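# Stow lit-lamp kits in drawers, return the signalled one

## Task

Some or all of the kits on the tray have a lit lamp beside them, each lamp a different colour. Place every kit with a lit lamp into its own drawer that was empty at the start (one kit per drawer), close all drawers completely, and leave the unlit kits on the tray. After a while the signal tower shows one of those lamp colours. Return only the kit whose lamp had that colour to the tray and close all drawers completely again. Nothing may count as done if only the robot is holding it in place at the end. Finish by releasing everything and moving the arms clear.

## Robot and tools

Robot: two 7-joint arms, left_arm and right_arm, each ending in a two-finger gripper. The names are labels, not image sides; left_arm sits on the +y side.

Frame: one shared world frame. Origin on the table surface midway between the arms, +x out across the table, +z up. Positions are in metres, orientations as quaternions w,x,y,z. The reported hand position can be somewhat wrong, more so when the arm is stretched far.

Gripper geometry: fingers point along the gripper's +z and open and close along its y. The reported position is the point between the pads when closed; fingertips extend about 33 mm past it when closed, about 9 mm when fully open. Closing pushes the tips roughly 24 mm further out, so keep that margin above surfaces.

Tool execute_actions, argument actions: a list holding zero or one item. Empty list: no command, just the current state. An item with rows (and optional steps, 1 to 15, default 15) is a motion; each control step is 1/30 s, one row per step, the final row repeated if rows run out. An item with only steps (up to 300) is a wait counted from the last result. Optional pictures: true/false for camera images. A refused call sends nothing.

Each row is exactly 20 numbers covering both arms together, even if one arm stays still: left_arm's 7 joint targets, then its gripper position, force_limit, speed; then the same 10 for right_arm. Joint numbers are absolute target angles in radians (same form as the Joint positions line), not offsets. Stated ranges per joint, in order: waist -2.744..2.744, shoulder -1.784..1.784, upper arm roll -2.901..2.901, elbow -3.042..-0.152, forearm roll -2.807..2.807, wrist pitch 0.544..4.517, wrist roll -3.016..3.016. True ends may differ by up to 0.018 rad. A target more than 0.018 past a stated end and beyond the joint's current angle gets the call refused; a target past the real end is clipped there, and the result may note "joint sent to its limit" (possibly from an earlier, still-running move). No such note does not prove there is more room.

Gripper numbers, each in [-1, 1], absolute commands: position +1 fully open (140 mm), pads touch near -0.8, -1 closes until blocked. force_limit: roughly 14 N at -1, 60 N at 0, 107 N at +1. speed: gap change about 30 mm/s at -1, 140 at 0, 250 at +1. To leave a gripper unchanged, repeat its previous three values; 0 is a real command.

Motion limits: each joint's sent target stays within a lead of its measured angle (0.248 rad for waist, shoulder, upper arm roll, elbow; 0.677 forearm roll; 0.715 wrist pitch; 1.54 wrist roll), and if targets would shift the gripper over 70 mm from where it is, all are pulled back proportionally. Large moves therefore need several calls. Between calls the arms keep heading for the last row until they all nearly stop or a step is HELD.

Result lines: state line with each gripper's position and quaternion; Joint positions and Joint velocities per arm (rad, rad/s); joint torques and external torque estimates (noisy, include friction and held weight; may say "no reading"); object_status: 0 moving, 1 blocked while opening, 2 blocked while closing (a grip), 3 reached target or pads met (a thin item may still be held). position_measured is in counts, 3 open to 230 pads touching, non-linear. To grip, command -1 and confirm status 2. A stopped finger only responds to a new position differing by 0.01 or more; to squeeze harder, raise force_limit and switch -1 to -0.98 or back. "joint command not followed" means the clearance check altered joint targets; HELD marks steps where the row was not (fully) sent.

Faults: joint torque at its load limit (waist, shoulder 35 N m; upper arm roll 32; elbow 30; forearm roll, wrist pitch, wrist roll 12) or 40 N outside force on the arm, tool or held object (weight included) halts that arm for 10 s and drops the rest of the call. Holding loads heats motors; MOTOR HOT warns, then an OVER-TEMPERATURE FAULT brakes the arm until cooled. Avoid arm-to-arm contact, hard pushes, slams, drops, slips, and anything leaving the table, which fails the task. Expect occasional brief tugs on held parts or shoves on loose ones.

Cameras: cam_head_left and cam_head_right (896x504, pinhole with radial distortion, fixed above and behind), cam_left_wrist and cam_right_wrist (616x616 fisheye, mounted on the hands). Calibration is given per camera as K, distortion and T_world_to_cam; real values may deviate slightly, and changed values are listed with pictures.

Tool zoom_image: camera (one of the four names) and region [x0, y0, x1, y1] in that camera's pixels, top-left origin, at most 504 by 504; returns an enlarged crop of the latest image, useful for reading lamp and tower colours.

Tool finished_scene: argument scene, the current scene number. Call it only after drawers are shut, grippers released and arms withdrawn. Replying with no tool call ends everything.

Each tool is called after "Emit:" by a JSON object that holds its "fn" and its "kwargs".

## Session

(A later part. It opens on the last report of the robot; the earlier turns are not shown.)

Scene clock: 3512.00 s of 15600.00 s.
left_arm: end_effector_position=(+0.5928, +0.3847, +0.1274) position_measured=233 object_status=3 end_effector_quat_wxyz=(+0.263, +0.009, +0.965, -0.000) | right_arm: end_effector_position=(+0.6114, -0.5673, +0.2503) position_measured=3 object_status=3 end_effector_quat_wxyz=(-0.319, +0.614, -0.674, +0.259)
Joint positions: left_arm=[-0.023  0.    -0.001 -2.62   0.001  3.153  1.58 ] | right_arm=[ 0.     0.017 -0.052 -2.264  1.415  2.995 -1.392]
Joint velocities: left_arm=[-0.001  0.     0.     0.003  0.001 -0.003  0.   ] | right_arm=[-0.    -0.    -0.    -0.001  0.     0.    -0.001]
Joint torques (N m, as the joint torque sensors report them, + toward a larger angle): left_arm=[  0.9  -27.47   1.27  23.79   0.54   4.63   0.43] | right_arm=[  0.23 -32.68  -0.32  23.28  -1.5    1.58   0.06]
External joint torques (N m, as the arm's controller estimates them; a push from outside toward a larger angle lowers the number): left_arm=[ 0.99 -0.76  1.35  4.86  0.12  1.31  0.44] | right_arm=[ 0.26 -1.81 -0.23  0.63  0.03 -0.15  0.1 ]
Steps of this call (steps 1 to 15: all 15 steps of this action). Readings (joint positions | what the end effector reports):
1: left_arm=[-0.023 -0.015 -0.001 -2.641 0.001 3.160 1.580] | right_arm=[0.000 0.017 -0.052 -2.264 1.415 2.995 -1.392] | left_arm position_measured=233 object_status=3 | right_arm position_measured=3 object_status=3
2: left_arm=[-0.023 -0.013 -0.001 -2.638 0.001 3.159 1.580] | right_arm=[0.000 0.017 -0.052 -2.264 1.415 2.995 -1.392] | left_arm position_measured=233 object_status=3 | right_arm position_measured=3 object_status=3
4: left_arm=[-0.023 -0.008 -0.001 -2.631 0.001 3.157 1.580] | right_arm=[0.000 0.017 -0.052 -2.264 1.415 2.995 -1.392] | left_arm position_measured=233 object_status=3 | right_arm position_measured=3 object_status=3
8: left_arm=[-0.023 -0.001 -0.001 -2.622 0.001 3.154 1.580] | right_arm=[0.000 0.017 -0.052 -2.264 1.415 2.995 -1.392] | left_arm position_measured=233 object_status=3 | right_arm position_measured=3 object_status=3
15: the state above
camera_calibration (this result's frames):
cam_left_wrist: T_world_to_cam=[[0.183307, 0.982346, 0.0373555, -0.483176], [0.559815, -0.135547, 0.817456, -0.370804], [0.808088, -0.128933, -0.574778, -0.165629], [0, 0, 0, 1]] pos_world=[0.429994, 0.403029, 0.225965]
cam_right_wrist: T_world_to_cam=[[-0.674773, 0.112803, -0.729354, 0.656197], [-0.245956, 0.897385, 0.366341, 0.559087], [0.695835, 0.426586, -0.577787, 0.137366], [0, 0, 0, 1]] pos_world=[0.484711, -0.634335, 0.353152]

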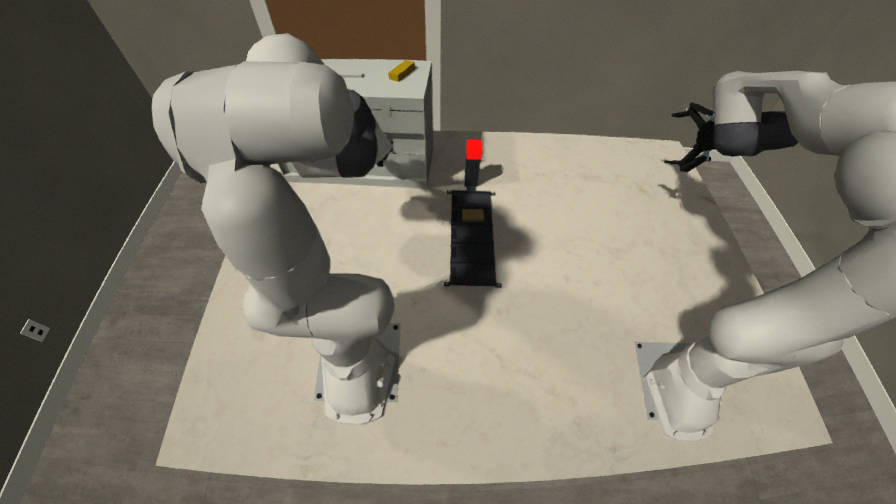

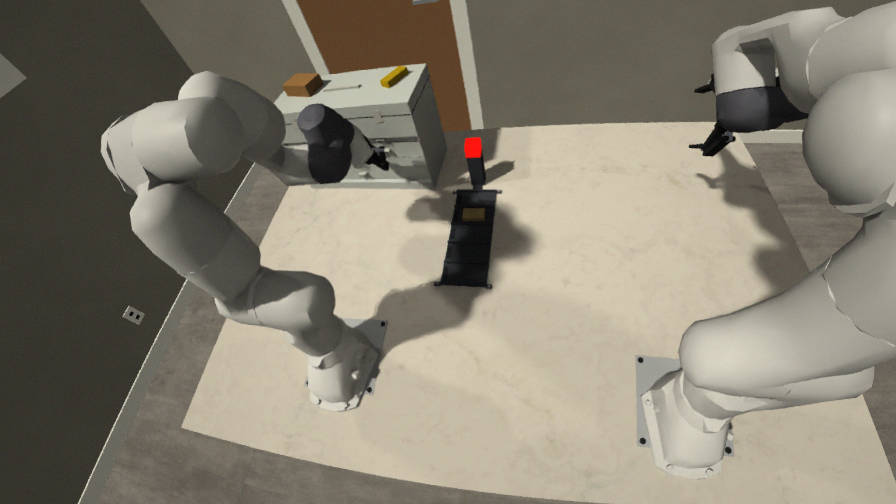

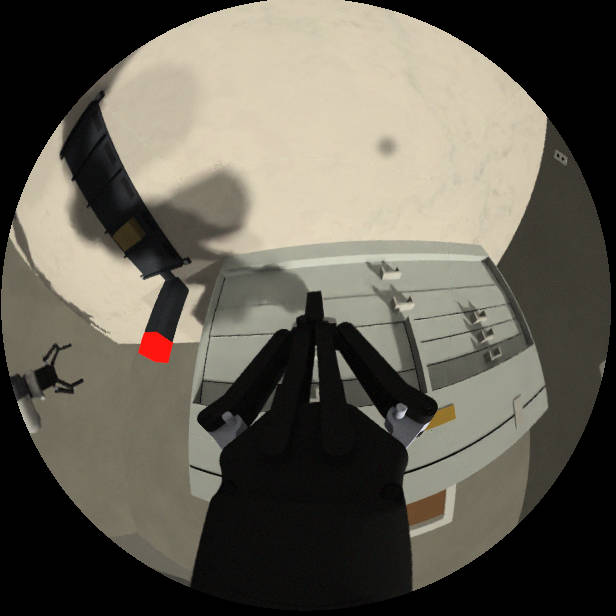

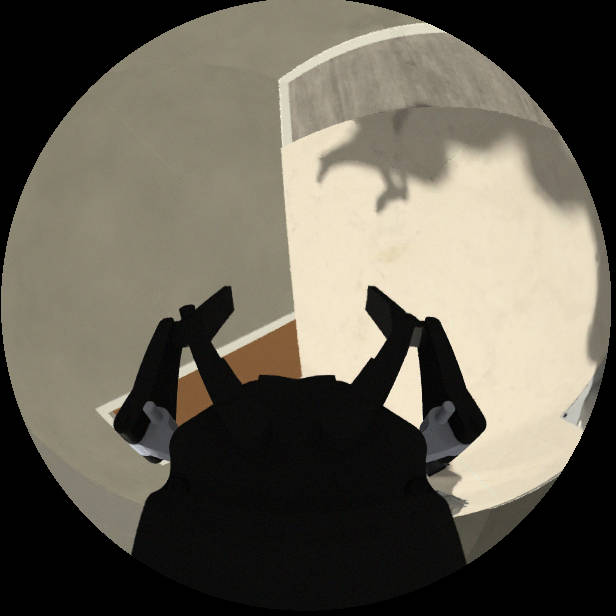

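A little more to confirm seated.

Emit:
{"fn": "execute_actions", "kwargs": {"actions": [{"rows":[[-0.02,0.004,0,-2.605,0.0,3.158,1.585,-1,0,0,0,0.017,-0.05,-2.264,1.415,2.995,-1.392,1,0,0],[-0.02,0.004,0,-2.605,0.0,3.158,1.585,-1,0,0,0,0.017,-0.05,-2.264,1.415,2.995,-1.392,1,0,0],[-0.02,0.004,0,-2.605,0.0,3.158,1.585,-1,0,0,0,0.017,-0.05,-2.264,1.415,2.995,-1.392,1,0,0],[-0.02,0.008,0,-2.599,0.0,3.157,1.585,-1,0,0,0,0.017,-0.05,-2.264,1.415,2.995,-1.392,1,0,0]],"steps":12}], "pictures": false}}

Scene clock: 3520.30 s of 15600.00 s.
left_arm: end_effector_position=(+0.5953, +0.3845, +0.1273) position_measured=233 object_status=3 end_effector_quat_wxyz=(+0.262, +0.010, +0.965, -0.000) | right_arm: end_effector_position=(+0.6114, -0.5673, +0.2503) position_measured=3 object_status=3 end_effector_quat_wxyz=(-0.319, +0.614, -0.674, +0.259)
Joint positions: left_arm=[-0.023  0.007 -0.002 -2.61   0.001  3.147  1.58 ] | right_arm=[ 0.     0.017 -0.052 -2.264  1.415  2.995 -1.392]
Joint velocities: left_arm=[ 0.001  0.001 -0.001  0.001 -0.001 -0.005  0.002] | right_arm=[ 0.    -0.002 -0.    -0.001 -0.    -0.    -0.   ]
Joint torques (N m, as the joint torque sensors report them, + toward a larger angle): left_arm=[  1.1  -25.92   1.14  24.79   0.41   5.27   0.27] | right_arm=[  0.16 -32.79  -0.18  22.85  -1.53   1.62   0.02]
External joint torques (N m, as the arm's controller estimates them; a push from outside toward a larger angle lowers the number): left_arm=[1.11 1.08 1.15 5.85 0.   1.97 0.28] | right_arm=[ 0.15 -1.85 -0.14  0.19  0.01 -0.11  0.07]
Steps of this call (steps 1 to 15: the robot went on to your last target; steps 16 to 90: nothing new was sent; then 4.90 s passed at rest; steps 91 to 102: all 12 steps of this action). Readings (joint positions | what the end effector reports):
91: left_arm=[-0.023 0.001 -0.001 -2.618 0.001 3.152 1.580] | right_arm=[0.000 0.017 -0.052 -2.264 1.415 2.995 -1.392] | left_arm position_measured=233 object_status=3 | right_arm position_measured=3 object_status=3
92: left_arm=[-0.023 0.003 -0.001 -2.616 0.001 3.152 1.580] | right_arm=[0.000 0.017 -0.052 -2.264 1.415 2.995 -1.392] | left_arm position_measured=233 object_status=3 | right_arm position_measured=3 object_status=3
94: left_arm=[-0.023 0.005 -0.002 -2.613 0.001 3.151 1.580] | right_arm=[0.000 0.017 -0.052 -2.264 1.415 2.995 -1.392] | left_arm position_measured=233 object_status=3 | right_arm position_measured=3 object_status=3
98: left_arm=[-0.023 0.007 -0.002 -2.610 0.001 3.148 1.580] | right_arm=[0.000 0.017 -0.052 -2.264 1.415 2.995 -1.392] | left_arm position_measured=233 object_status=3 | right_arm position_measured=3 object_status=3
102: the state above

Emit:
{"fn": "execute_actions", "kwargs": {"actions": [{"rows":[[-0.02,0.013,0,-2.592,0.0,3.156,1.585,-1,0,0,0,0.017,-0.05,-2.264,1.415,2.995,-1.392,1,0,0]],"steps":10}], "pictures": false}}

Emit:
{"fn": "execute_actions", "kwargs": {"actions": [{"rows":[[-0.02,-0.05,0,-2.68,0.0,3.17,1.585,-1,0,0,0,0.017,-0.05,-2.264,1.415,2.995,-1.392,1,0,0],[-0.02,-0.05,0,-2.68,0.0,3.17,1.585,-1,0,0,0,0.017,-0.05,-2.264,1.415,2.995,-1.392,1,0,0],[-0.02,-0.05,0,-2.68,0.0,3.17,1.585,-1,0,0,0,0.017,-0.05,-2.264,1.415,2.995,-1.392,1,0,0],[-0.02,-0.05,0,-2.68,0.0,3.17,1.585,-1,0,0,0,0.017,-0.05,-2.264,1.415,2.995,-1.392,1,0,0],[-0.02,-0.3,0,-2.9,0.0,3.1,1.585,-1,0,0,0,0.017,-0.05,-2.264,1.415,2.995,-1.392,1,0,0]],"steps":15}]}}

Emit:
{"fn": "zoom_image", "kwargs": {"camera": "cam_left_wrist", "region": [150, 200, 600, 500]}}

Scene clock: 3532.83 s of 15600.00 s.
left_arm: end_effector_position=(+0.5963, +0.3844, +0.1272) position_measured=233 object_status=3 end_effector_quat_wxyz=(+0.261, +0.010, +0.965, -0.000) | right_arm: end_effector_position=(+0.6114, -0.5673, +0.2503) position_measured=3 object_status=3 end_effector_quat_wxyz=(-0.319, +0.614, -0.674, +0.259)
Joint positions: left_arm=[-0.023  0.009 -0.002 -2.605  0.001  3.142  1.581] | right_arm=[ 0.     0.017 -0.052 -2.264  1.415  2.995 -1.392]
Joint velocities: left_arm=[-0.    -0.001 -0.     0.001  0.001 -0.003 -0.   ] | right_arm=[ 0.    -0.    -0.001 -0.     0.001  0.001 -0.001]
Joint torques (N m, as the joint torque sensors report them, + toward a larger angle): left_arm=[  0.74 -24.28   1.89  26.6    0.48   5.81   0.29] | right_arm=[  0.12 -32.69  -0.28  23.13  -1.56   1.68   0.03]
External joint torques (N m, as the arm's controller estimates them; a push from outside toward a larger angle lowers the number): left_arm=[0.75 2.92 1.88 7.54 0.06 2.48 0.3 ] | right_arm=[ 0.09 -1.81 -0.25  0.5  -0.03 -0.04  0.07]
Steps of this call (steps 1 to 15: the robot went on to your last target; steps 16 to 90: nothing new was sent; then 9.20 s passed at rest; steps 91 to 100: all 10 steps of this action). Readings (joint positions | what the end effector reports):
91: left_arm=[-0.023 0.008 -0.002 -2.608 0.001 3.145 1.580] | right_arm=[0.000 0.017 -0.052 -2.264 1.415 2.995 -1.392] | left_arm position_measured=233 object_status=3 | right_arm position_measured=3 object_status=3
92: left_arm=[-0.023 0.009 -0.002 -2.607 0.001 3.145 1.580] | right_arm=[0.000 0.017 -0.052 -2.264 1.415 2.995 -1.392] | left_arm position_measured=233 object_status=3 | right_arm position_measured=3 object_status=3
94: left_arm=[-0.023 0.009 -0.002 -2.606 0.001 3.144 1.581] | right_arm=[0.000 0.017 -0.052 -2.264 1.415 2.995 -1.392] | left_arm position_measured=233 object_status=3 | right_arm position_measured=3 object_status=3
98: left_arm=[-0.023 0.009 -0.002 -2.605 0.001 3.142 1.581] | right_arm=[0.000 0.017 -0.052 -2.264 1.415 2.995 -1.392] | left_arm position_measured=233 object_status=3 | right_arm position_measured=3 object_status=3
100: the state above

Scene clock: 3533.33 s of 15600.00 s.
left_arm: end_effector_position=(+0.4975, +0.3858, +0.1377) position_measured=233 object_status=3 end_effector_quat_wxyz=(+0.252, +0.010, +0.968, +0.000) | right_arm: end_effector_position=(+0.6114, -0.5673, +0.2503) position_measured=3 object_status=3 end_effector_quat_wxyz=(-0.319, +0.614, -0.674, +0.259)
Joint positions: left_arm=[-0.022 -0.296 -0.002 -2.896  0.001  3.11   1.581] | right_arm=[ 0.     0.017 -0.052 -2.264  1.415  2.995 -1.392]
Joint velocities: left_arm=[-0.001 -0.023 -0.    -0.032 -0.001 -0.039  0.001] | right_arm=[ 0.001  0.001 -0.001  0.    -0.001 -0.001  0.001]
Joint torques (N m, as the joint torque sensors report them, + toward a larger angle): left_arm=[  0.33 -18.22   1.56  17.81   0.33   2.84   0.28] | right_arm=[  0.2  -32.58  -0.39  23.    -1.5    1.66   0.04]
External joint torques (N m, as the arm's controller estimates them; a push from outside toward a larger angle lowers the number): left_arm=[ 0.38 -1.62  1.87 -1.9  -0.11 -0.53  0.29] | right_arm=[ 0.21 -1.65 -0.32  0.29  0.04 -0.07  0.08]
Steps of this call (steps 1 to 15: all 15 steps of this action). Readings (joint positions | what the end effector reports):
1: left_arm=[-0.023 -0.004 -0.002 -2.622 0.001 3.146 1.581] | right_arm=[0.000 0.017 -0.052 -2.264 1.415 2.995 -1.392] | left_arm position_measured=233 object_status=3 | right_arm position_measured=3 object_status=3
2: left_arm=[-0.023 -0.020 -0.002 -2.643 0.001 3.150 1.581] | right_arm=[0.000 0.017 -0.052 -2.264 1.415 2.995 -1.392] | left_arm position_measured=233 object_status=3 | right_arm position_measured=3 object_status=3
4: left_arm=[-0.023 -0.037 -0.002 -2.664 0.001 3.155 1.581] | right_arm=[0.000 0.017 -0.052 -2.264 1.415 2.995 -1.392] | left_arm position_measured=233 object_status=3 | right_arm position_measured=3 object_status=3
8: left_arm=[-0.022 -0.240 -0.002 -2.849 0.001 3.128 1.581] | right_arm=[0.000 0.017 -0.052 -2.264 1.415 2.995 -1.392] | left_arm position_measured=233 object_status=3 | right_arm position_measured=3 object_status=3
15: the state above
camera_calibration (this result's frames):
cam_left_wrist: T_world_to_cam=[[0.185127, 0.982106, 0.0345798, -0.467522], [0.578019, -0.137279, 0.804393, -0.332256], [0.794746, -0.128927, -0.59309, -0.0733507], [0, 0, 0, 1]] pos_world=[0.336896, 0.404088, 0.239927]
cam_right_wrist: T_world_to_cam=[[-0.674773, 0.112803, -0.729354, 0.656197], [-0.245956, 0.897385, 0.366341, 0.559087], [0.695835, 0.426586, -0.577787, 0.137366], [0, 0, 0, 1]] pos_world=[0.484711, -0.634335, 0.353152]

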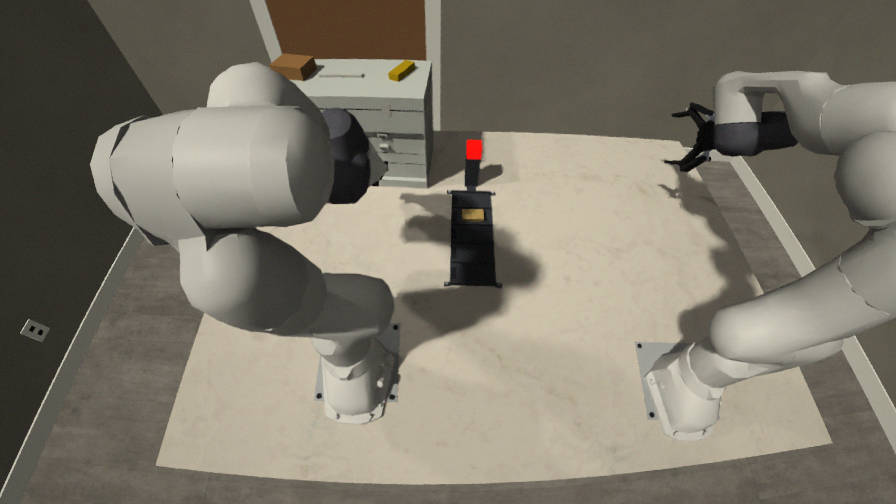

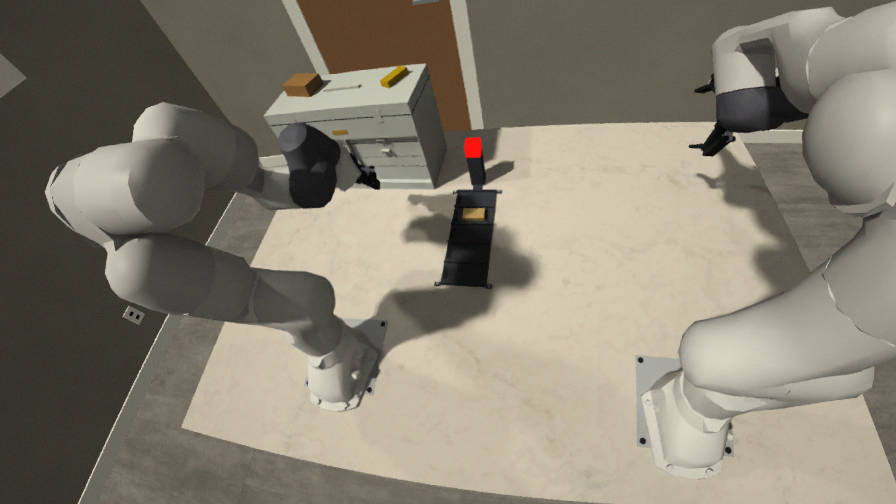

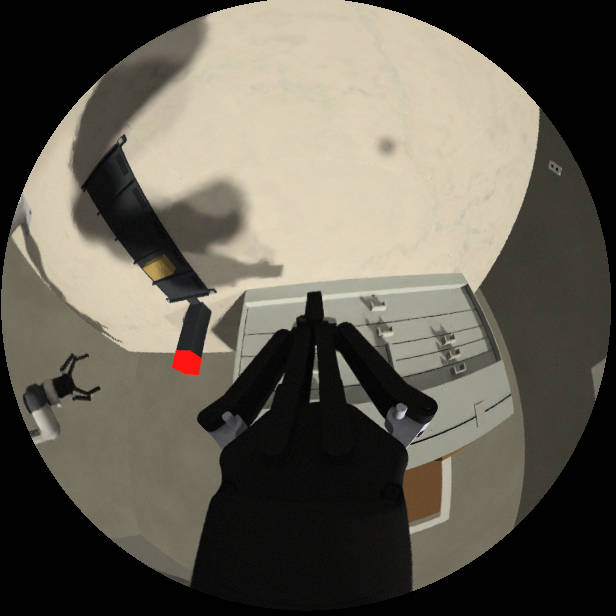

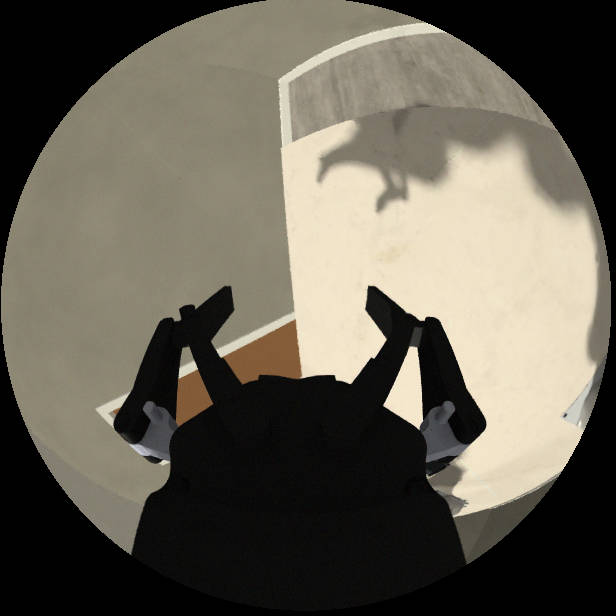

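Region (150, 200, 600, 500) of cam_left_wrist's 616x616 image, scaled by 1.120, with more detail than that image has.

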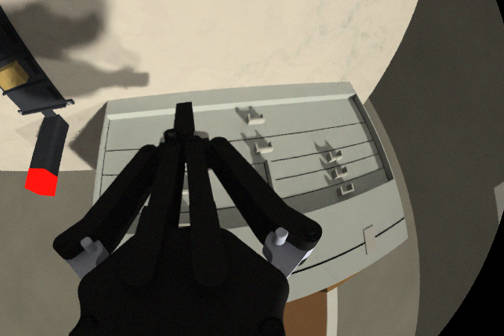

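Emit:
{"fn": "finished_scene", "kwargs": {"scene": 1}}

The scene is finished: the task was done.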